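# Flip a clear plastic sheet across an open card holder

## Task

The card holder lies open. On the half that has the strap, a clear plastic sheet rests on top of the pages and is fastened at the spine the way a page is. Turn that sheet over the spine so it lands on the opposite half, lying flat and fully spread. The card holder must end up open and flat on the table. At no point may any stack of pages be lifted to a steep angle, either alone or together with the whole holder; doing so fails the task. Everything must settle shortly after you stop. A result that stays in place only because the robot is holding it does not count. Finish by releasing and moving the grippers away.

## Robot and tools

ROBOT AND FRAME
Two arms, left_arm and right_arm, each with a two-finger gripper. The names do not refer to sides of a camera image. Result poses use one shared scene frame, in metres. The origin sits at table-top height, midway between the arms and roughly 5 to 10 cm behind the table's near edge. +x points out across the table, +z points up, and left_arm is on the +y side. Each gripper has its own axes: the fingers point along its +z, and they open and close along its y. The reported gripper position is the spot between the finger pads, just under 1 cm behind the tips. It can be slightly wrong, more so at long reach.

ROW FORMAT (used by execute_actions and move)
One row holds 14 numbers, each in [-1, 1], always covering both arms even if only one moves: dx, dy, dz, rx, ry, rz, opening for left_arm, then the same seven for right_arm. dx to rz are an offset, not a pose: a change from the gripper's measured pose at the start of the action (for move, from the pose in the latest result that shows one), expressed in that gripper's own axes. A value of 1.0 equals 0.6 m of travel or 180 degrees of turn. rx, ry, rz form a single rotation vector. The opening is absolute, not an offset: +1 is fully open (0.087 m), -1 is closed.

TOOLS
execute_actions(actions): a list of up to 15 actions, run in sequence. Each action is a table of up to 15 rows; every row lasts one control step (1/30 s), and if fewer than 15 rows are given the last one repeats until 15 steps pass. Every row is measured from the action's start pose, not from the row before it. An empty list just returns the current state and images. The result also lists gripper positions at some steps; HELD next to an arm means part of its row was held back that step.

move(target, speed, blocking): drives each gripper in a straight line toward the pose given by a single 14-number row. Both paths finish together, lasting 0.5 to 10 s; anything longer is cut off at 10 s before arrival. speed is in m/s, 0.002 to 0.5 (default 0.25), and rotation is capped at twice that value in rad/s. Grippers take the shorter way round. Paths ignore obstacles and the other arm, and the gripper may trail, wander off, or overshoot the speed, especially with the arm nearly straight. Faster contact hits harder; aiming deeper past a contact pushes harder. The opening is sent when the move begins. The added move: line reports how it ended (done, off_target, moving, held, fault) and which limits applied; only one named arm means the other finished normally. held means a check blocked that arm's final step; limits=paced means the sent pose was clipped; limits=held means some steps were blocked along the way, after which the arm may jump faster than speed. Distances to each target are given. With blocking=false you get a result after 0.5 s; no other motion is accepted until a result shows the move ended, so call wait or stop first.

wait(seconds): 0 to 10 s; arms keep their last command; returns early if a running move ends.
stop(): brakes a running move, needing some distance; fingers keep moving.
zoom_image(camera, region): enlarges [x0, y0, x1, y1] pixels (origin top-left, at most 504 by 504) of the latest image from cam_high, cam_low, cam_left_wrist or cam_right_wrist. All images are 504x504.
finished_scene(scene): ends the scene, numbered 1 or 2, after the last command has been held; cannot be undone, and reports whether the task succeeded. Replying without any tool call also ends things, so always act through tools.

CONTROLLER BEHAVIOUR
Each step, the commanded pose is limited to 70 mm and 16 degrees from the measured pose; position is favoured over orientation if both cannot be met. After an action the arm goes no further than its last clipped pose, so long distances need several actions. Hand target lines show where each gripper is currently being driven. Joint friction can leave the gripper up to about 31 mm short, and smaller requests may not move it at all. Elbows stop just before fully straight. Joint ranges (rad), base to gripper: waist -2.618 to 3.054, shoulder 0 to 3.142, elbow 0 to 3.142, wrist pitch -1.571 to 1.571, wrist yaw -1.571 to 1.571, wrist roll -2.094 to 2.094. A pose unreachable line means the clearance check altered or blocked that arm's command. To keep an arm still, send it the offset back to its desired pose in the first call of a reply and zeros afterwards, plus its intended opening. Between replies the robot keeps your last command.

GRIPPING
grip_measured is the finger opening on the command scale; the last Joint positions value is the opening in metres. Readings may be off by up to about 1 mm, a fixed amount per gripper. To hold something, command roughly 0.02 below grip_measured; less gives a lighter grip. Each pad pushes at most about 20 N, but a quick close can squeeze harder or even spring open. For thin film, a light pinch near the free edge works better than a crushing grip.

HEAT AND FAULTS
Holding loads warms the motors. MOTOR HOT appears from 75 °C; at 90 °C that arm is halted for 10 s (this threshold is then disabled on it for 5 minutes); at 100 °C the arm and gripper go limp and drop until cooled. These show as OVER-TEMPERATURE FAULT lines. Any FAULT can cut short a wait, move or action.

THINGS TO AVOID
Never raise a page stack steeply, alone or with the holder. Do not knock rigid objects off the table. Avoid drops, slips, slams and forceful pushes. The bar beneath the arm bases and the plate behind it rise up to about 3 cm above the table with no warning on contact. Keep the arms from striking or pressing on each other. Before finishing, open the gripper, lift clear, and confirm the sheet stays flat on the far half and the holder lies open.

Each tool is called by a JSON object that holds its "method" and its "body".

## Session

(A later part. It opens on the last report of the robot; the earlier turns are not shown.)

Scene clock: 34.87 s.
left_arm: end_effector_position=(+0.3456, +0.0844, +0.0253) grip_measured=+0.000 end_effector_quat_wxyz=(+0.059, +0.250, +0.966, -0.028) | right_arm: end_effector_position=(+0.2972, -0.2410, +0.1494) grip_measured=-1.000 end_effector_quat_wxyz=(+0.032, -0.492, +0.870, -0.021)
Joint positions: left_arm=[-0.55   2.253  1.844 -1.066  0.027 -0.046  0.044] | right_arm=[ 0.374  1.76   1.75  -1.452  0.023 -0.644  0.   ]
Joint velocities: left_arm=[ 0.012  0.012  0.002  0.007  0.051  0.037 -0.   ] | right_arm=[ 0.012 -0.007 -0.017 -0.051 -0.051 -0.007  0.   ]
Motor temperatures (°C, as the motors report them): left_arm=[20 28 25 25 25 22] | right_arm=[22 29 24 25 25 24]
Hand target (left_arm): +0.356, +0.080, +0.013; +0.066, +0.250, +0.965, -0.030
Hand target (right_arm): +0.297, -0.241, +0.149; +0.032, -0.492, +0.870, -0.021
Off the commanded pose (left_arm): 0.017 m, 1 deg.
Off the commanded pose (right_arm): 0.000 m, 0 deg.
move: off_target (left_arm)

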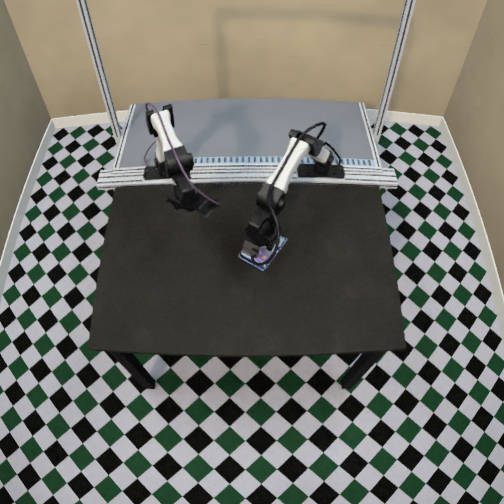

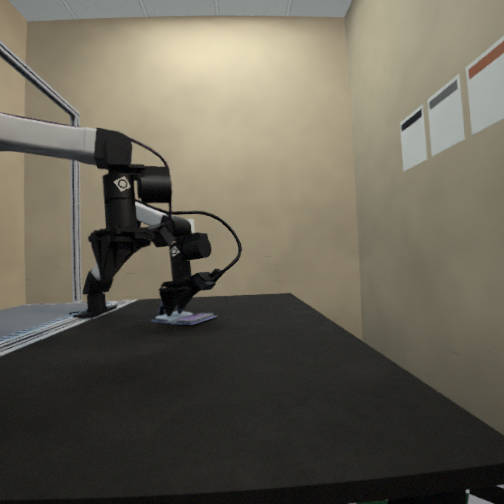

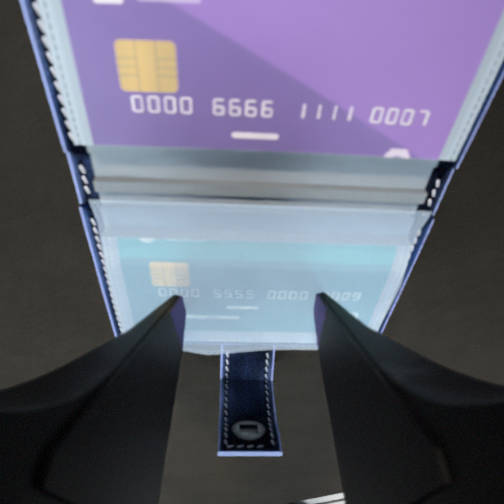

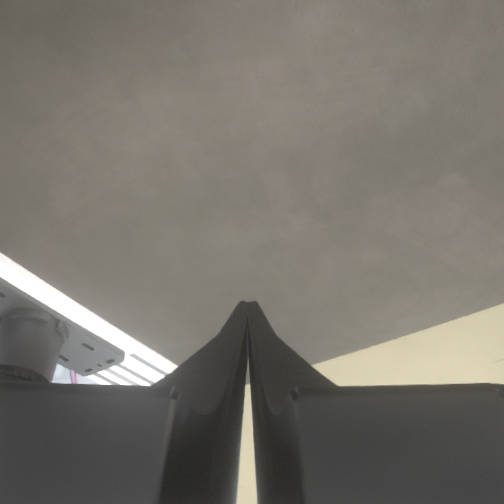

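{"method": "move", "body": {"target": [0,0.03,-0.09,0,0.04,0,0.2,0,0,0,0,0,0,-1]}}

{"method": "move", "body": {"target": [0,0,0,0,0,-0.49,0.2,0,0,0,0,0,0,-1], "speed": 0.4}}

{"method": "move", "body": {"target": [0,0,0.07,0,0,0,0.2,0,0,0,0,0,0,-1], "speed": 0.1}}

Scene clock: 40.10 s.
left_arm: end_effector_position=(+0.3471, +0.1019, +0.0803) grip_measured=+0.200 end_effector_quat_wxyz=(+0.004, +0.250, +0.968, -0.014) | right_arm: end_effector_position=(+0.2972, -0.2410, +0.1494) grip_measured=-1.000 end_effector_quat_wxyz=(+0.032, -0.492, +0.870, -0.021)
Joint positions: left_arm=[-0.512  2.359  2.231 -1.461  0.033 -0.009  0.052] | right_arm=[ 0.374  1.76   1.75  -1.452  0.023 -0.644  0.   ]
Joint velocities: left_arm=[ 0.017 -0.002  0.017 -0.022  0.007 -0.11  -0.   ] | right_arm=[-0.002  0.002 -0.002 -0.007  0.081 -0.022  0.   ]
Motor temperatures (°C, as the motors report them): left_arm=[20 28 26 25 25 22] | right_arm=[22 30 25 25 25 24]
Hand target (left_arm): +0.349, +0.104, +0.078; -0.001, +0.251, +0.968, -0.013
Hand target (right_arm): +0.297, -0.241, +0.149; +0.032, -0.492, +0.870, -0.021
Off the commanded pose (left_arm): 0.004 m, 1 deg.
Off the commanded pose (right_arm): 0.000 m, 0 deg.
move: done

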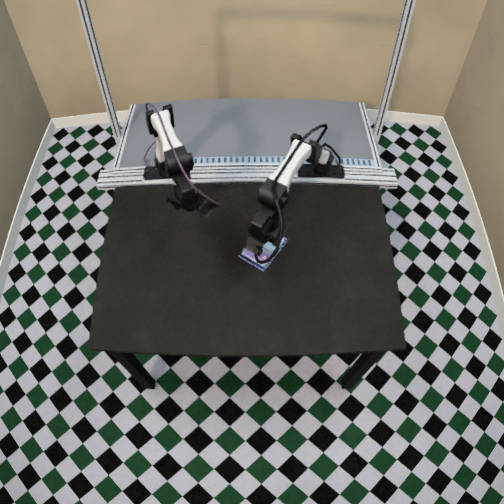

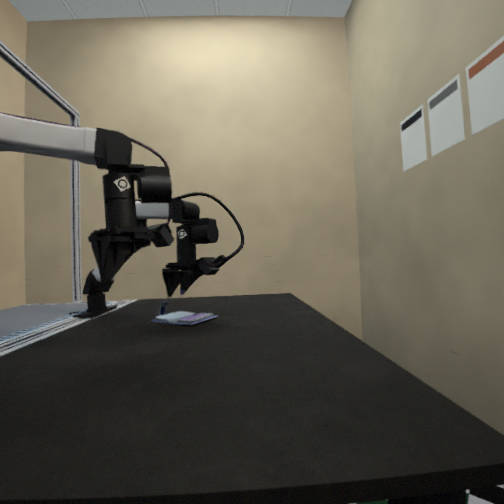

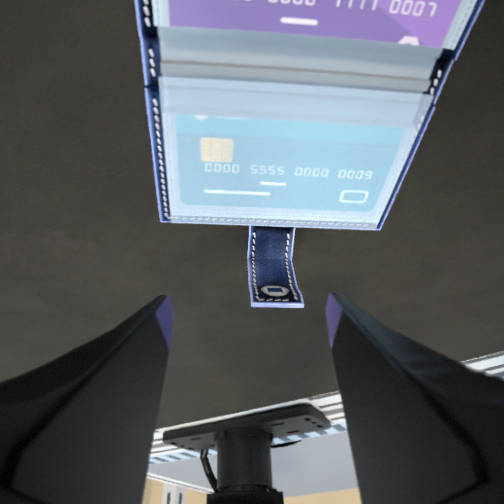

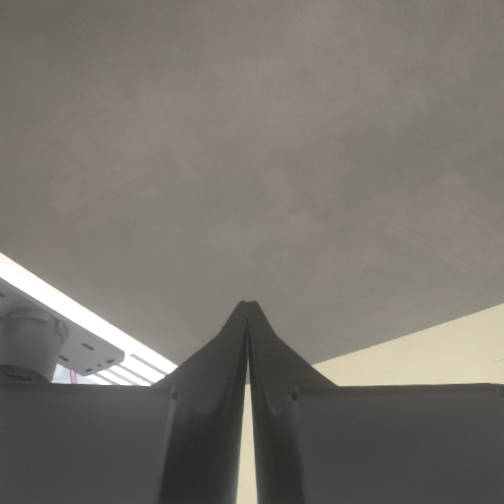

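Scene clock: 42.70 s.
left_arm: end_effector_position=(+0.3427, +0.0998, +0.0769) grip_measured=+0.200 end_effector_quat_wxyz=(-0.016, -0.487, +0.873, -0.003) | right_arm: end_effector_position=(+0.2972, -0.2410, +0.1494) grip_measured=-1.000 end_effector_quat_wxyz=(+0.032, -0.492, +0.870, -0.021)
Joint positions: left_arm=[-0.422  2.183  1.918 -1.356  0.033 -1.44   0.052] | right_arm=[ 0.374  1.76   1.75  -1.452  0.023 -0.644  0.   ]
Joint velocities: left_arm=[-0.007 -0.007 -0.002  0.007 -0.081 -0.066 -0.001] | right_arm=[-0.017 -0.017 -0.017 -0.037  0.037  0.081  0.   ]
Motor temperatures (°C, as the motors report them): left_arm=[20 29 26 24 25 22] | right_arm=[22 30 25 25 25 24]
Hand target (left_arm): +0.347, +0.102, +0.081; -0.006, -0.495, +0.869, -0.013
Hand target (right_arm): +0.297, -0.241, +0.149; +0.032, -0.492, +0.870, -0.021
Off the commanded pose (left_arm): 0.006 m, 2 deg.
Off the commanded pose (right_arm): 0.000 m, 0 deg.
move: done

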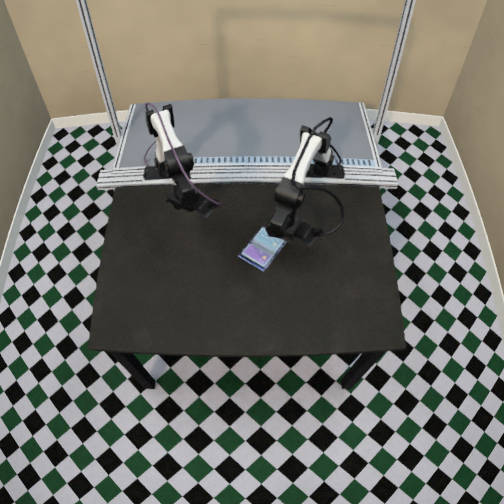

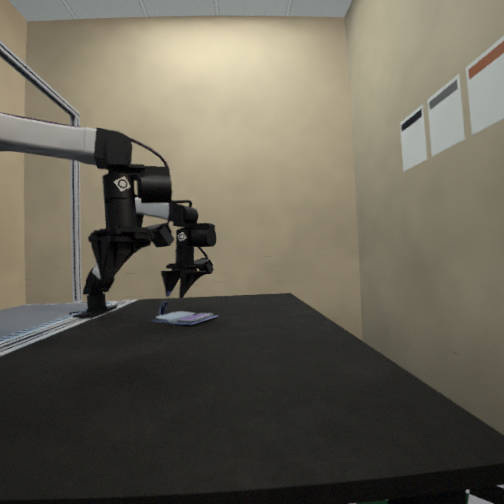

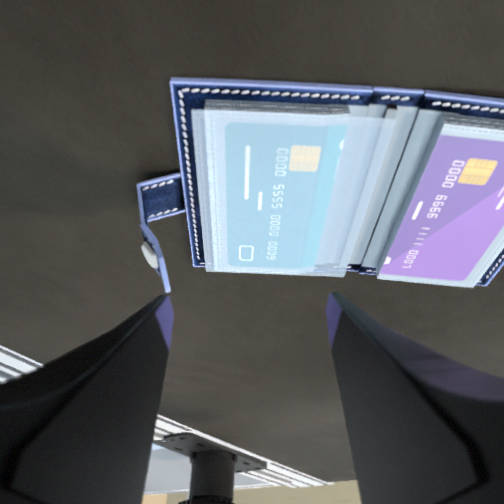

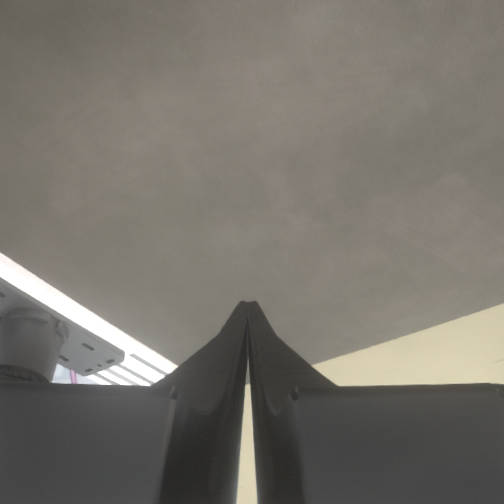

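Scene clock: 43.67 s.
left_arm: end_effector_position=(+0.3413, +0.1005, +0.0431) grip_measured=+0.200 end_effector_quat_wxyz=(-0.016, -0.487, +0.873, -0.003) | right_arm: end_effector_position=(+0.2972, -0.2410, +0.1494) grip_measured=-1.000 end_effector_quat_wxyz=(+0.032, -0.492, +0.870, -0.021)
Joint positions: left_arm=[-0.422  2.183  1.784 -1.22   0.033 -1.44   0.052] | right_arm=[ 0.374  1.76   1.75  -1.452  0.023 -0.644  0.   ]
Joint velocities: left_arm=[-0.002  0.007 -0.007 -0.037  0.007 -0.095  0.   ] | right_arm=[ 0.007 -0.002  0.007 -0.007  0.007 -0.037  0.   ]
Motor temperatures (°C, as the motors report them): left_arm=[20 30 26 24 25 22] | right_arm=[22 30 25 25 25 24]
Hand target (left_arm): +0.341, +0.100, +0.035; -0.016, -0.487, +0.873, -0.002
Hand target (right_arm): +0.297, -0.241, +0.149; +0.032, -0.492, +0.870, -0.021
Off the commanded pose (left_arm): 0.008 m, 0 deg.
Off the commanded pose (right_arm): 0.000 m, 0 deg.
move: done

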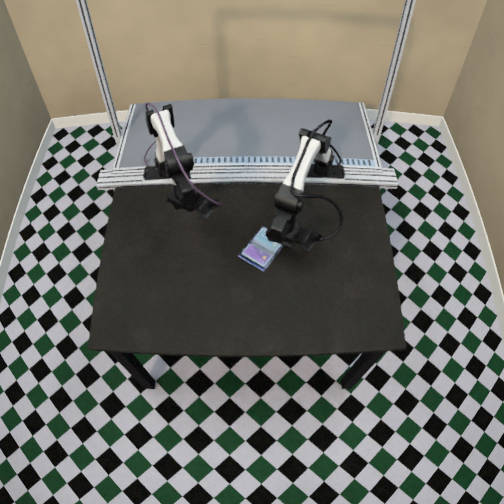

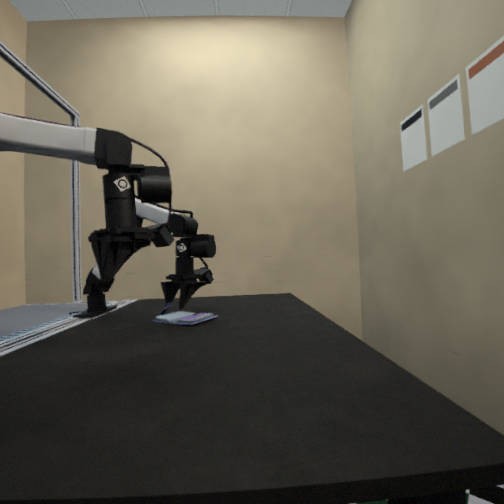

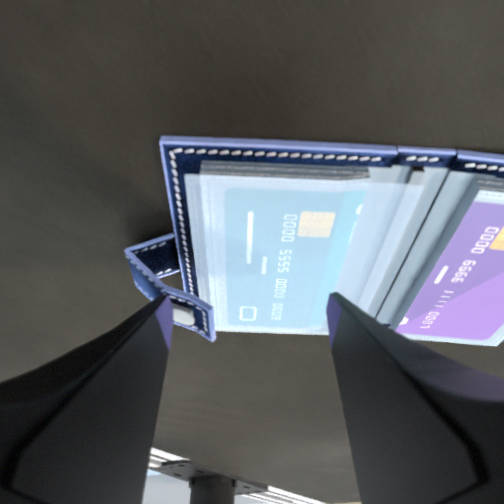

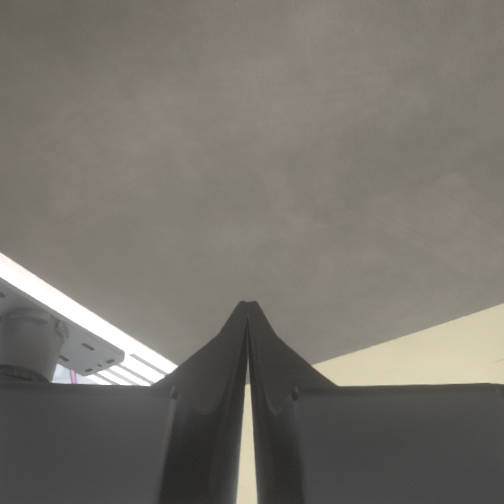

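{"method": "move", "body": {"target": [-0.04,0.03,-0.03,0,0,0.015,0.2,0,0,0,0,0,0,-1], "speed": 0.1}}

{"method": "move", "body": {"target": [0,0.035,0.045,0.3,0,0,-0.5,0,0,0,0,0,0,-1]}}

{"method": "zoom_image", "body": {"camera": "cam_low", "region": [130,270,220,335]}}

Scene clock: 48.93 s.
left_arm: end_effector_position=(+0.3446, +0.1253, +0.0582) grip_measured=+0.200 end_effector_quat_wxyz=(-0.013, -0.469, +0.883, -0.009) | right_arm: end_effector_position=(+0.2972, -0.2410, +0.1494) grip_measured=-1.000 end_effector_quat_wxyz=(+0.032, -0.492, +0.870, -0.021)
Joint positions: left_arm=[-0.363  2.145  1.784 -1.249  0.033 -1.341  0.052] | right_arm=[ 0.374  1.76   1.75  -1.452  0.023 -0.644  0.   ]
Joint velocities: left_arm=[ 0.007  0.012  0.012 -0.051  0.007 -0.022  0.   ] | right_arm=[-0.002 -0.002 -0.002  0.007  0.051  0.007  0.   ]
Motor temperatures (°C, as the motors report them): left_arm=[20 30 26 24 25 22] | right_arm=[22 31 25 25 25 24]
Hand target (left_arm): +0.339, +0.130, +0.061; -0.015, -0.466, +0.885, -0.003
Hand target (right_arm): +0.297, -0.241, +0.149; +0.032, -0.492, +0.870, -0.021
Off the commanded pose (left_arm): 0.008 m, 1 deg.
Off the commanded pose (right_arm): 0.000 m, 0 deg.
move: done

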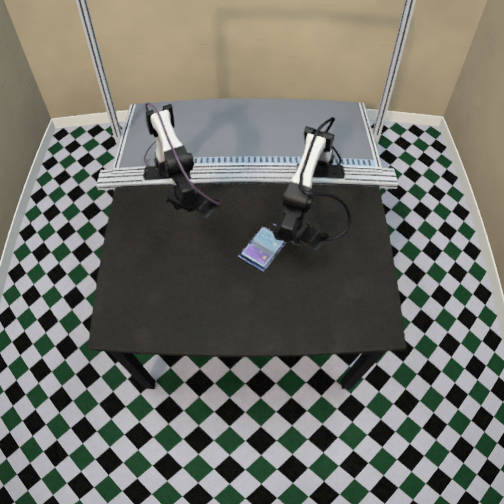

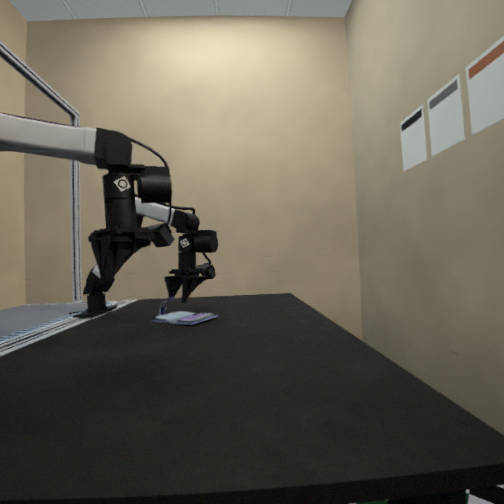

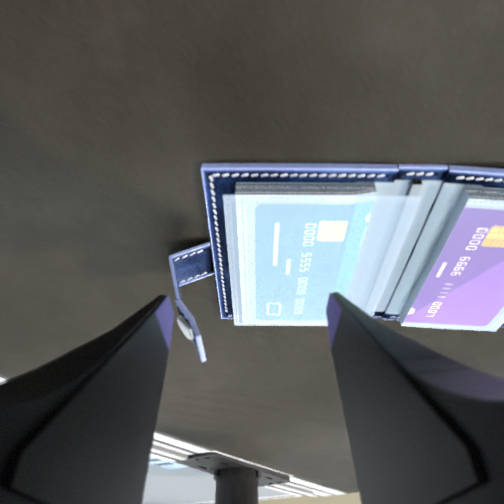

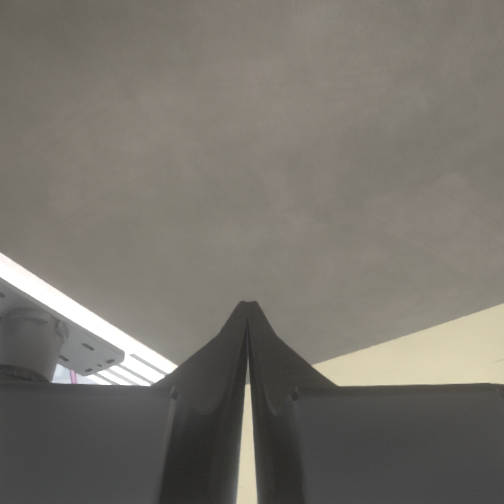

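Scene clock: 51.63 s.
left_arm: end_effector_position=(+0.3290, +0.1350, +0.0391) grip_measured=-0.500 end_effector_quat_wxyz=(+0.214, -0.412, +0.787, -0.406) | right_arm: end_effector_position=(+0.2972, -0.2410, +0.1494) grip_measured=-1.000 end_effector_quat_wxyz=(+0.032, -0.492, +0.870, -0.021)
Joint positions: left_arm=[-0.237  1.588  0.519  0.385  0.294 -1.349  0.022] | right_arm=[ 0.374  1.76   1.75  -1.452  0.023 -0.644  0.   ]
Joint velocities: left_arm=[ 0.012 -0.012  0.007  0.037 -0.051 -0.095  0.001] | right_arm=[-0.002 -0.007 -0.002 -0.007 -0.022 -0.022  0.   ]
Motor temperatures (°C, as the motors report them): left_arm=[20 30 26 25 25 22] | right_arm=[22 31 25 25 25 24]
Hand target (left_arm): +0.325, +0.137, +0.032; +0.206, -0.419, +0.786, -0.406
Hand target (right_arm): +0.297, -0.241, +0.149; +0.032, -0.492, +0.870, -0.021
Off the commanded pose (left_arm): 0.008 m, 2 deg.
Off the commanded pose (right_arm): 0.000 m, 0 deg.
move: done

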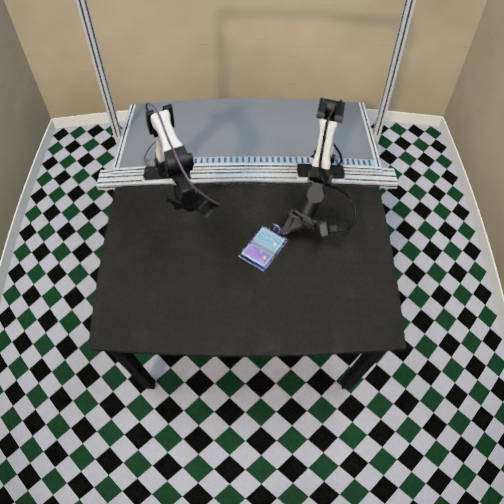

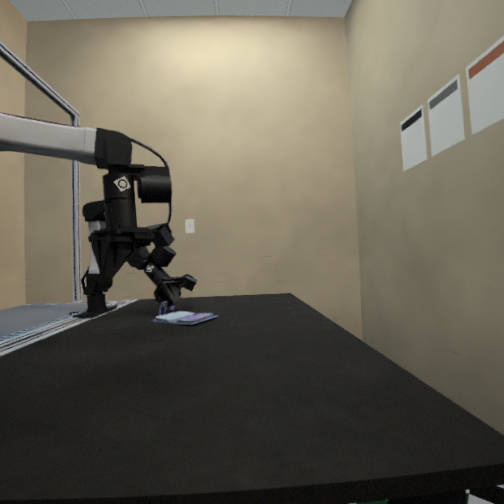

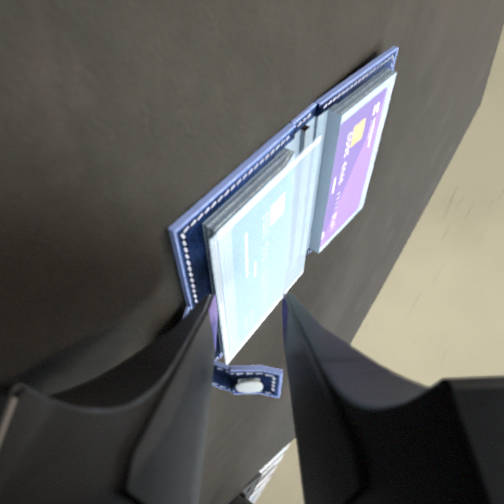

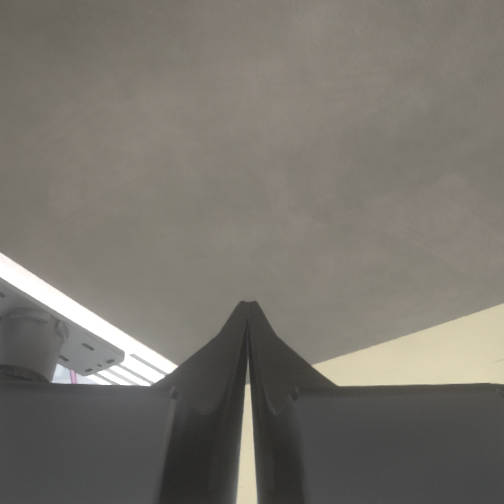

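Region (130, 270, 220, 335) of cam_low's 504x504 image, scaled by 5.600, with more detail than that image has.

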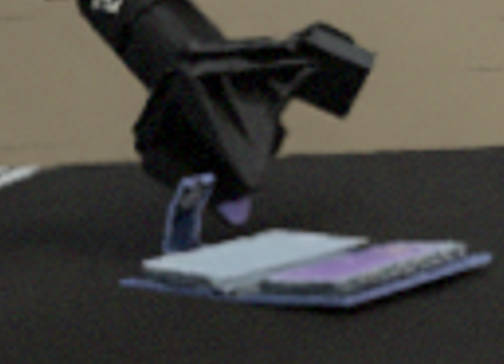

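{"method": "move", "body": {"target": [0,0.004,0.04,0,0,0,-0.36,0,0,0,0,0,0,-1], "speed": 0.04}}

{"method": "zoom_image", "body": {"camera": "cam_left_wrist", "region": [140,220,340,400]}}

Scene clock: 54.73 s.
left_arm: end_effector_position=(+0.3366, +0.1288, +0.0252) grip_measured=-0.360 end_effector_quat_wxyz=(+0.211, -0.411, +0.788, -0.407) | right_arm: end_effector_position=(+0.2972, -0.2410, +0.1494) grip_measured=-1.000 end_effector_quat_wxyz=(+0.032, -0.492, +0.870, -0.021)
Joint positions: left_arm=[-0.249  1.679  0.534  0.459  0.291 -1.356  0.028] | right_arm=[ 0.374  1.76   1.75  -1.452  0.023 -0.644  0.   ]
Joint velocities: left_arm=[-0.002  0.007  0.007 -0.007  0.037  0.066  0.   ] | right_arm=[ 0.007  0.012 -0.002 -0.022 -0.051  0.037  0.   ]
Motor temperatures (°C, as the motors report them): left_arm=[20 30 26 25 25 22] | right_arm=[22 31 25 25 25 24]
Hand target (left_arm): +0.344, +0.125, +0.024; +0.214, -0.412, +0.787, -0.407
Hand target (right_arm): +0.297, -0.241, +0.149; +0.032, -0.492, +0.870, -0.021
Off the commanded pose (left_arm): 0.009 m, 0 deg.
Off the commanded pose (right_arm): 0.000 m, 0 deg.
move: done

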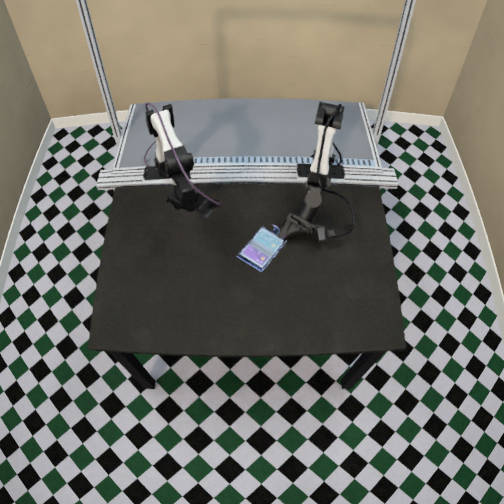

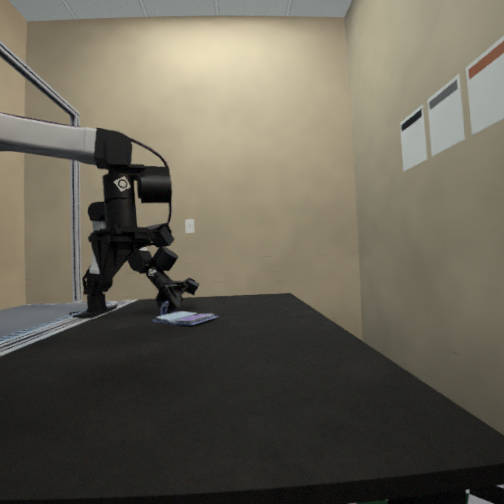

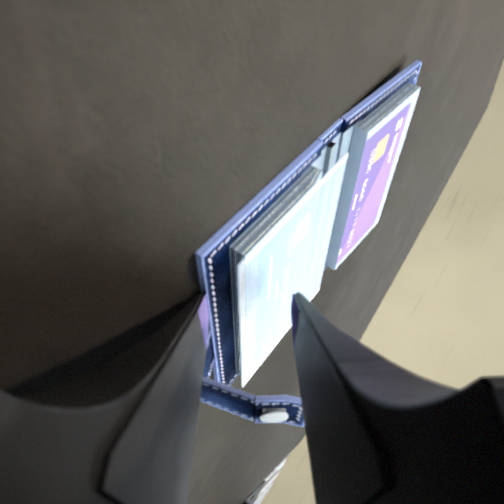

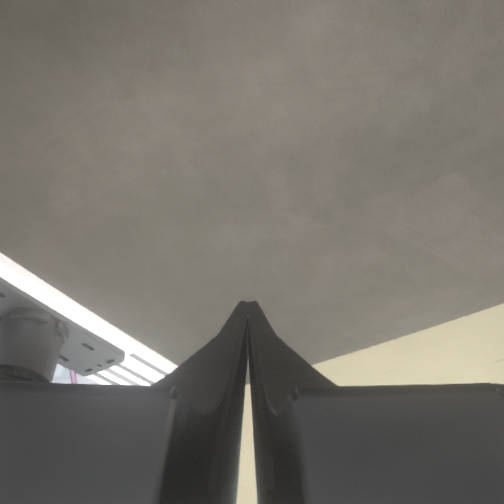

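Region (140, 220, 340, 400) of cam_left_wrist's 504x504 image, scaled by 2.520, with more detail than that image has; it fills the top 454 rows of this view, and the rest is white.

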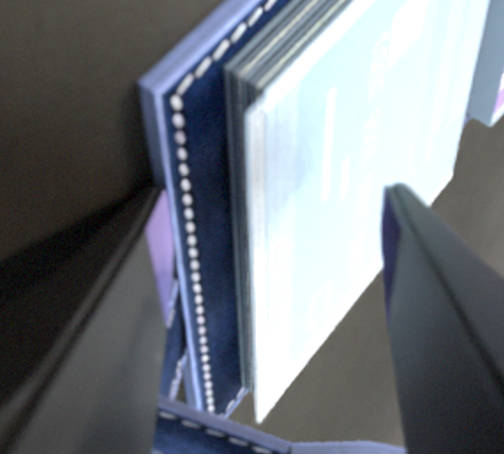

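{"method": "move", "body": {"target": [0,-0.014,0.02,0,0,0,-0.46,0,0,0,0,0,0,-1], "speed": 0.02}}

{"method": "zoom_image", "body": {"camera": "cam_left_wrist", "region": [140,220,340,400]}}

Scene clock: 57.77 s.
left_arm: end_effector_position=(+0.3433, +0.1248, +0.0262) grip_measured=-0.460 end_effector_quat_wxyz=(+0.212, -0.409, +0.788, -0.408) | right_arm: end_effector_position=(+0.2972, -0.2410, +0.1494) grip_measured=-1.000 end_effector_quat_wxyz=(+0.032, -0.492, +0.870, -0.021)
Joint positions: left_arm=[-0.256  1.703  0.562  0.46   0.286 -1.357  0.024] | right_arm=[ 0.374  1.76   1.75  -1.452  0.023 -0.644  0.   ]
Joint velocities: left_arm=[ 0.007 -0.002  0.002  0.037 -0.007 -0.051 -0.001] | right_arm=[-0.017 -0.002 -0.012 -0.051 -0.022 -0.037  0.   ]
Motor temperatures (°C, as the motors report them): left_arm=[20 30 26 26 25 22] | right_arm=[22 32 25 25 25 24]
Hand target (left_arm): +0.348, +0.121, +0.025; +0.211, -0.411, +0.788, -0.407
Hand target (right_arm): +0.297, -0.241, +0.149; +0.032, -0.492, +0.870, -0.021
Off the commanded pose (left_arm): 0.007 m, 0 deg.
Off the commanded pose (right_arm): 0.000 m, 0 deg.
move: done

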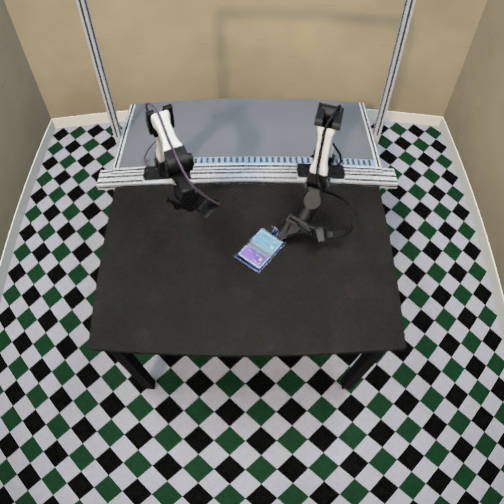

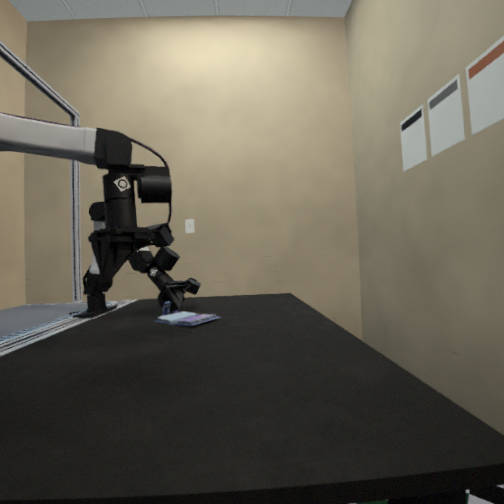

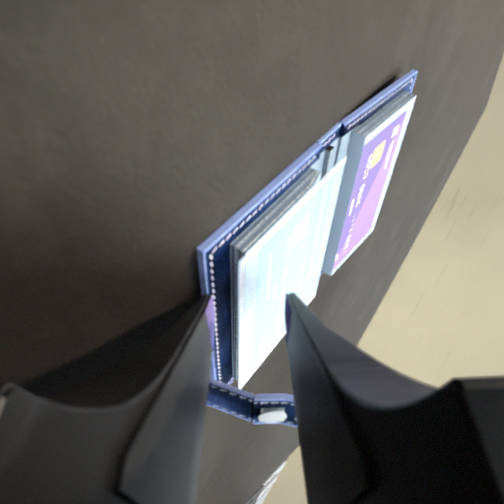

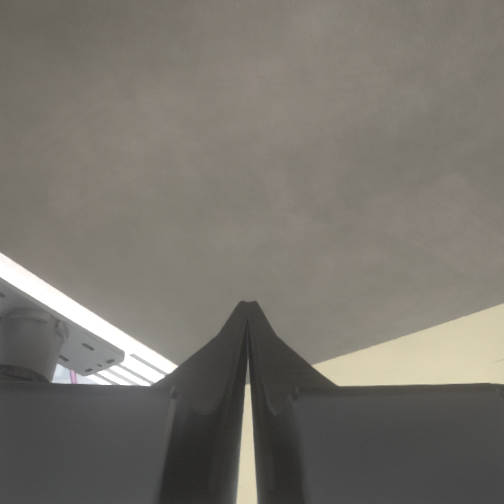

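Region (140, 220, 340, 400) of cam_left_wrist's 504x504 image, scaled by 2.520, with more detail than that image has; it fills the top 454 rows of this view, and the rest is white.

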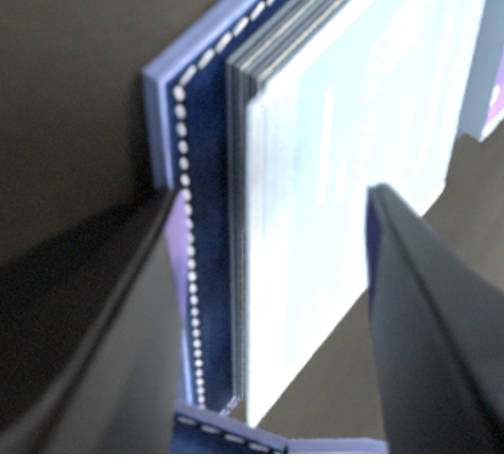

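{"method": "move", "body": {"target": [-0.012,0,0,0,0.1,0.07,-0.46,-0.47,0.047,0.18,0,-0.2,0,-1]}}

Scene clock: 62.83 s.
left_arm: end_effector_position=(+0.3434, +0.1297, +0.0286) grip_measured=-0.460 end_effector_quat_wxyz=(+0.137, -0.251, +0.850, -0.443) | right_arm: end_effector_position=(+0.4229, +0.0073, +0.0493) grip_measured=-1.000 end_effector_quat_wxyz=(+0.294, -0.471, +0.822, +0.127)
Joint positions: left_arm=[-0.119  1.828  0.784  0.187  0.669 -0.965  0.024] | right_arm=[ 0.632  2.171  1.841 -0.567 -0.172 -0.341  0.   ]
Joint velocities: left_arm=[-0.007 -0.012  0.012  0.037 -0.007  0.007  0.   ] | right_arm=[-0.007  0.017 -0.002 -0.022 -0.007 -0.022  0.   ]
Motor temperatures (°C, as the motors report them): left_arm=[20 29 26 26 25 22] | right_arm=[22 32 26 25 25 24]
Hand target (left_arm): +0.348, +0.131, +0.026; +0.132, -0.252, +0.851, -0.443
Hand target (right_arm): +0.425, +0.017, +0.051; +0.301, -0.471, +0.818, +0.135
Off the commanded pose (left_arm): 0.005 m, 1 deg.
Off the commanded pose (right_arm): 0.008 m, 1 deg.
move: done

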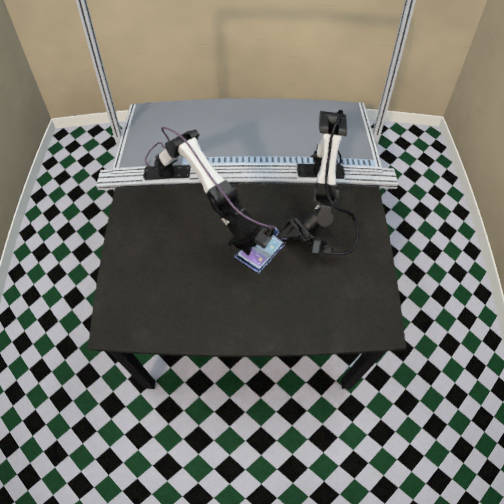

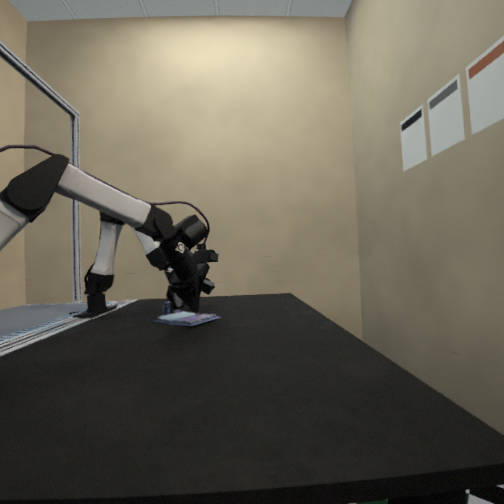

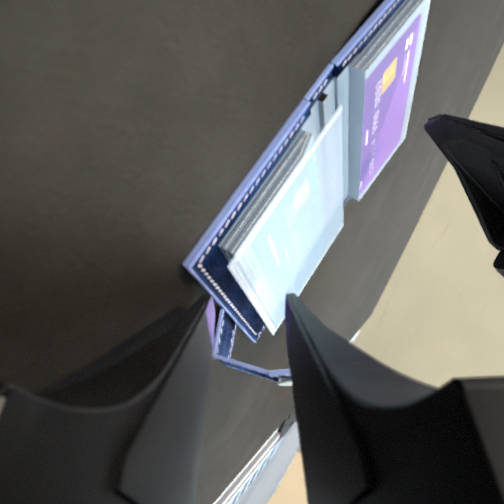

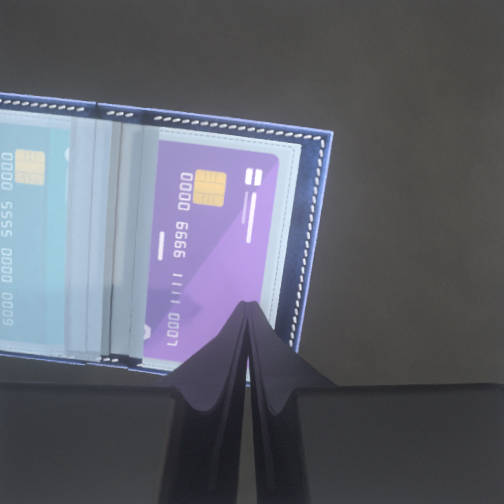

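{"method": "move", "body": {"target": [0,0,0,0,0,0,-0.46,0.04,0,0.055,0,0,0,-1], "speed": 0.05}}

{"method": "move", "body": {"target": [-0.008,-0.017,0.028,0,0,0,-0.46,0.015,0,0.02,0,0,0,-1], "speed": 0.02}}

{"method": "zoom_image", "body": {"camera": "cam_left_wrist", "region": [140,220,340,400]}}

Scene clock: 66.93 s.
left_arm: end_effector_position=(+0.3432, +0.1297, +0.0285) grip_measured=-0.460 end_effector_quat_wxyz=(+0.137, -0.251, +0.850, -0.443) | right_arm: end_effector_position=(+0.4319, +0.0141, +0.0340) grip_measured=-1.000 end_effector_quat_wxyz=(+0.319, -0.469, +0.813, +0.131)
Joint positions: left_arm=[-0.119  1.828  0.784  0.186  0.669 -0.963  0.024] | right_arm=[ 0.632  2.185  1.776 -0.436 -0.172 -0.341  0.   ]
Joint velocities: left_arm=[ 0.007  0.002 -0.012 -0.022 -0.022  0.037  0.   ] | right_arm=[ 0.007 -0.007 -0.007  0.037  0.007 -0.095  0.   ]
Motor temperatures (°C, as the motors report them): left_arm=[20 29 27 26 25 22] | right_arm=[22 33 26 26 25 24]
Hand target (left_arm): +0.343, +0.130, +0.029; +0.137, -0.251, +0.850, -0.443
Hand target (right_arm): +0.425, +0.007, +0.009; +0.294, -0.471, +0.822, +0.128
Off the commanded pose (left_arm): 0.000 m, 0 deg.
Off the commanded pose (right_arm): 0.027 m, 3 deg.
move: off_target (right_arm)

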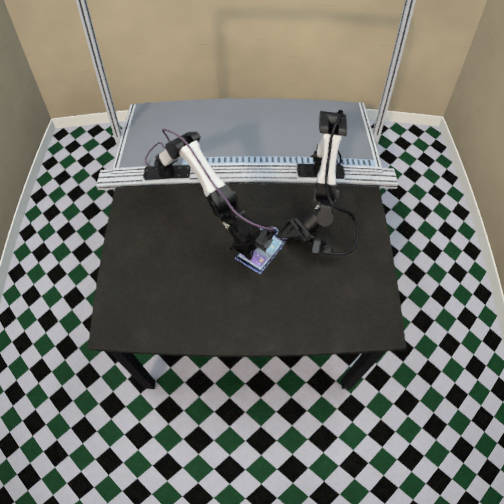

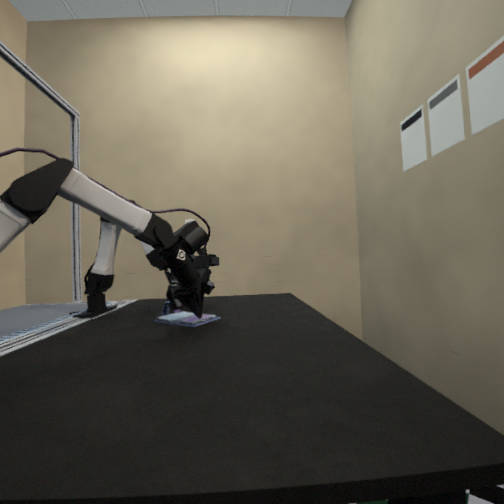

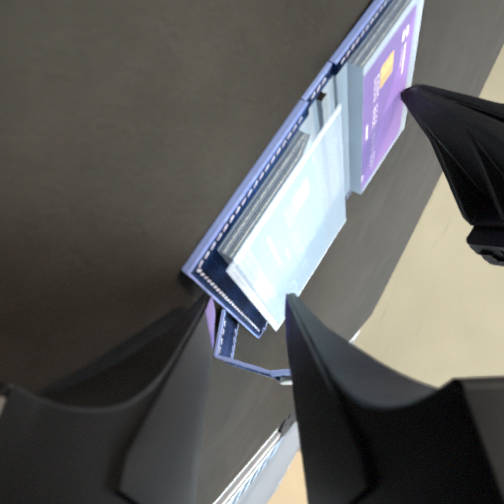

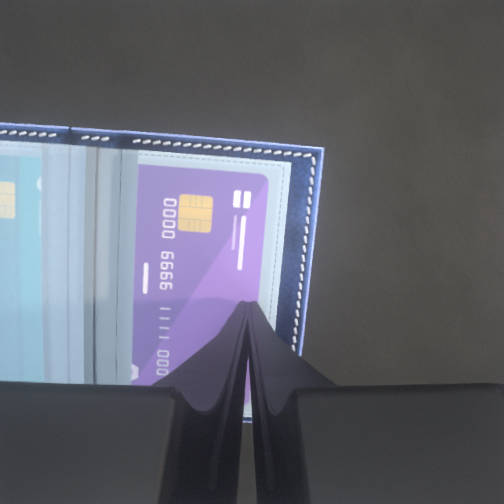

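Scene clock: 68.17 s.
left_arm: end_effector_position=(+0.3501, +0.1201, +0.0276) grip_measured=-0.460 end_effector_quat_wxyz=(+0.132, -0.251, +0.851, -0.442) | right_arm: end_effector_position=(+0.4382, +0.0188, +0.0388) grip_measured=-1.000 end_effector_quat_wxyz=(+0.336, -0.467, +0.807, +0.133)
Joint positions: left_arm=[-0.145  1.86   0.822  0.186  0.656 -0.986  0.024] | right_arm=[ 0.632  2.185  1.776 -0.4   -0.172 -0.341  0.   ]
Joint velocities: left_arm=[-0.007  0.007  0.007 -0.007  0.022 -0.051  0.   ] | right_arm=[-0.017 -0.002  0.017 -0.037  0.022  0.022  0.   ]
Motor temperatures (°C, as the motors report them): left_arm=[20 29 27 26 25 22] | right_arm=[22 34 26 26 25 24]
Hand target (left_arm): +0.358, +0.116, +0.027; +0.136, -0.251, +0.850, -0.443
Hand target (right_arm): +0.433, +0.014, +0.019; +0.319, -0.469, +0.813, +0.131
Off the commanded pose (left_arm): 0.009 m, 1 deg.
Off the commanded pose (right_arm): 0.021 m, 2 deg.
move: off_target (right_arm)

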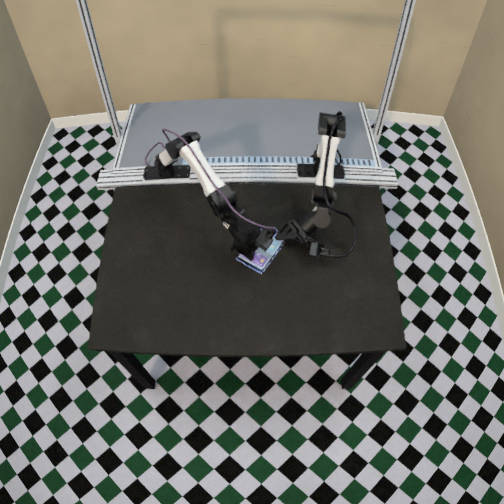

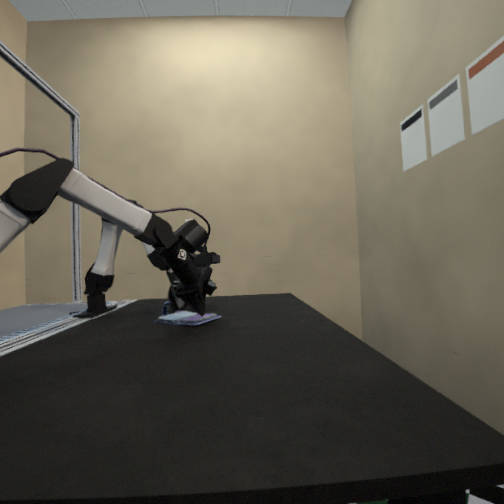

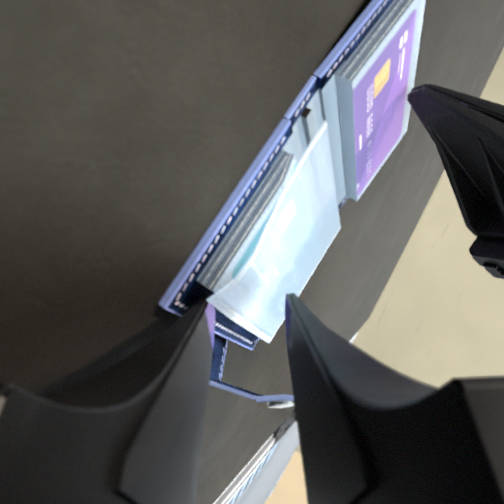

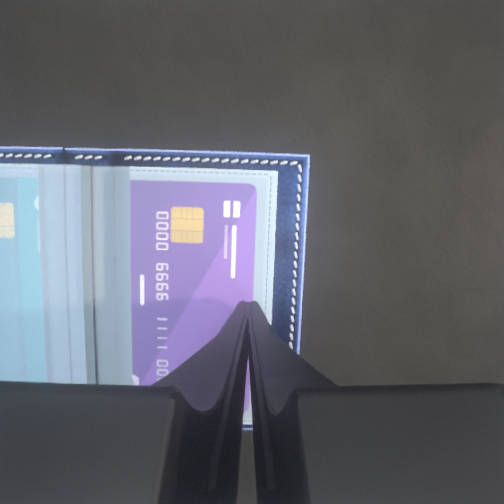

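Region (140, 220, 340, 400) of cam_left_wrist's 504x504 image, scaled by 2.520, with more detail than that image has; it fills the top 454 rows of this view, and the rest is white.

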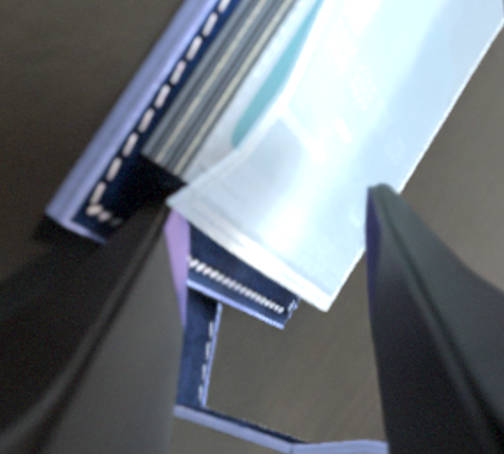

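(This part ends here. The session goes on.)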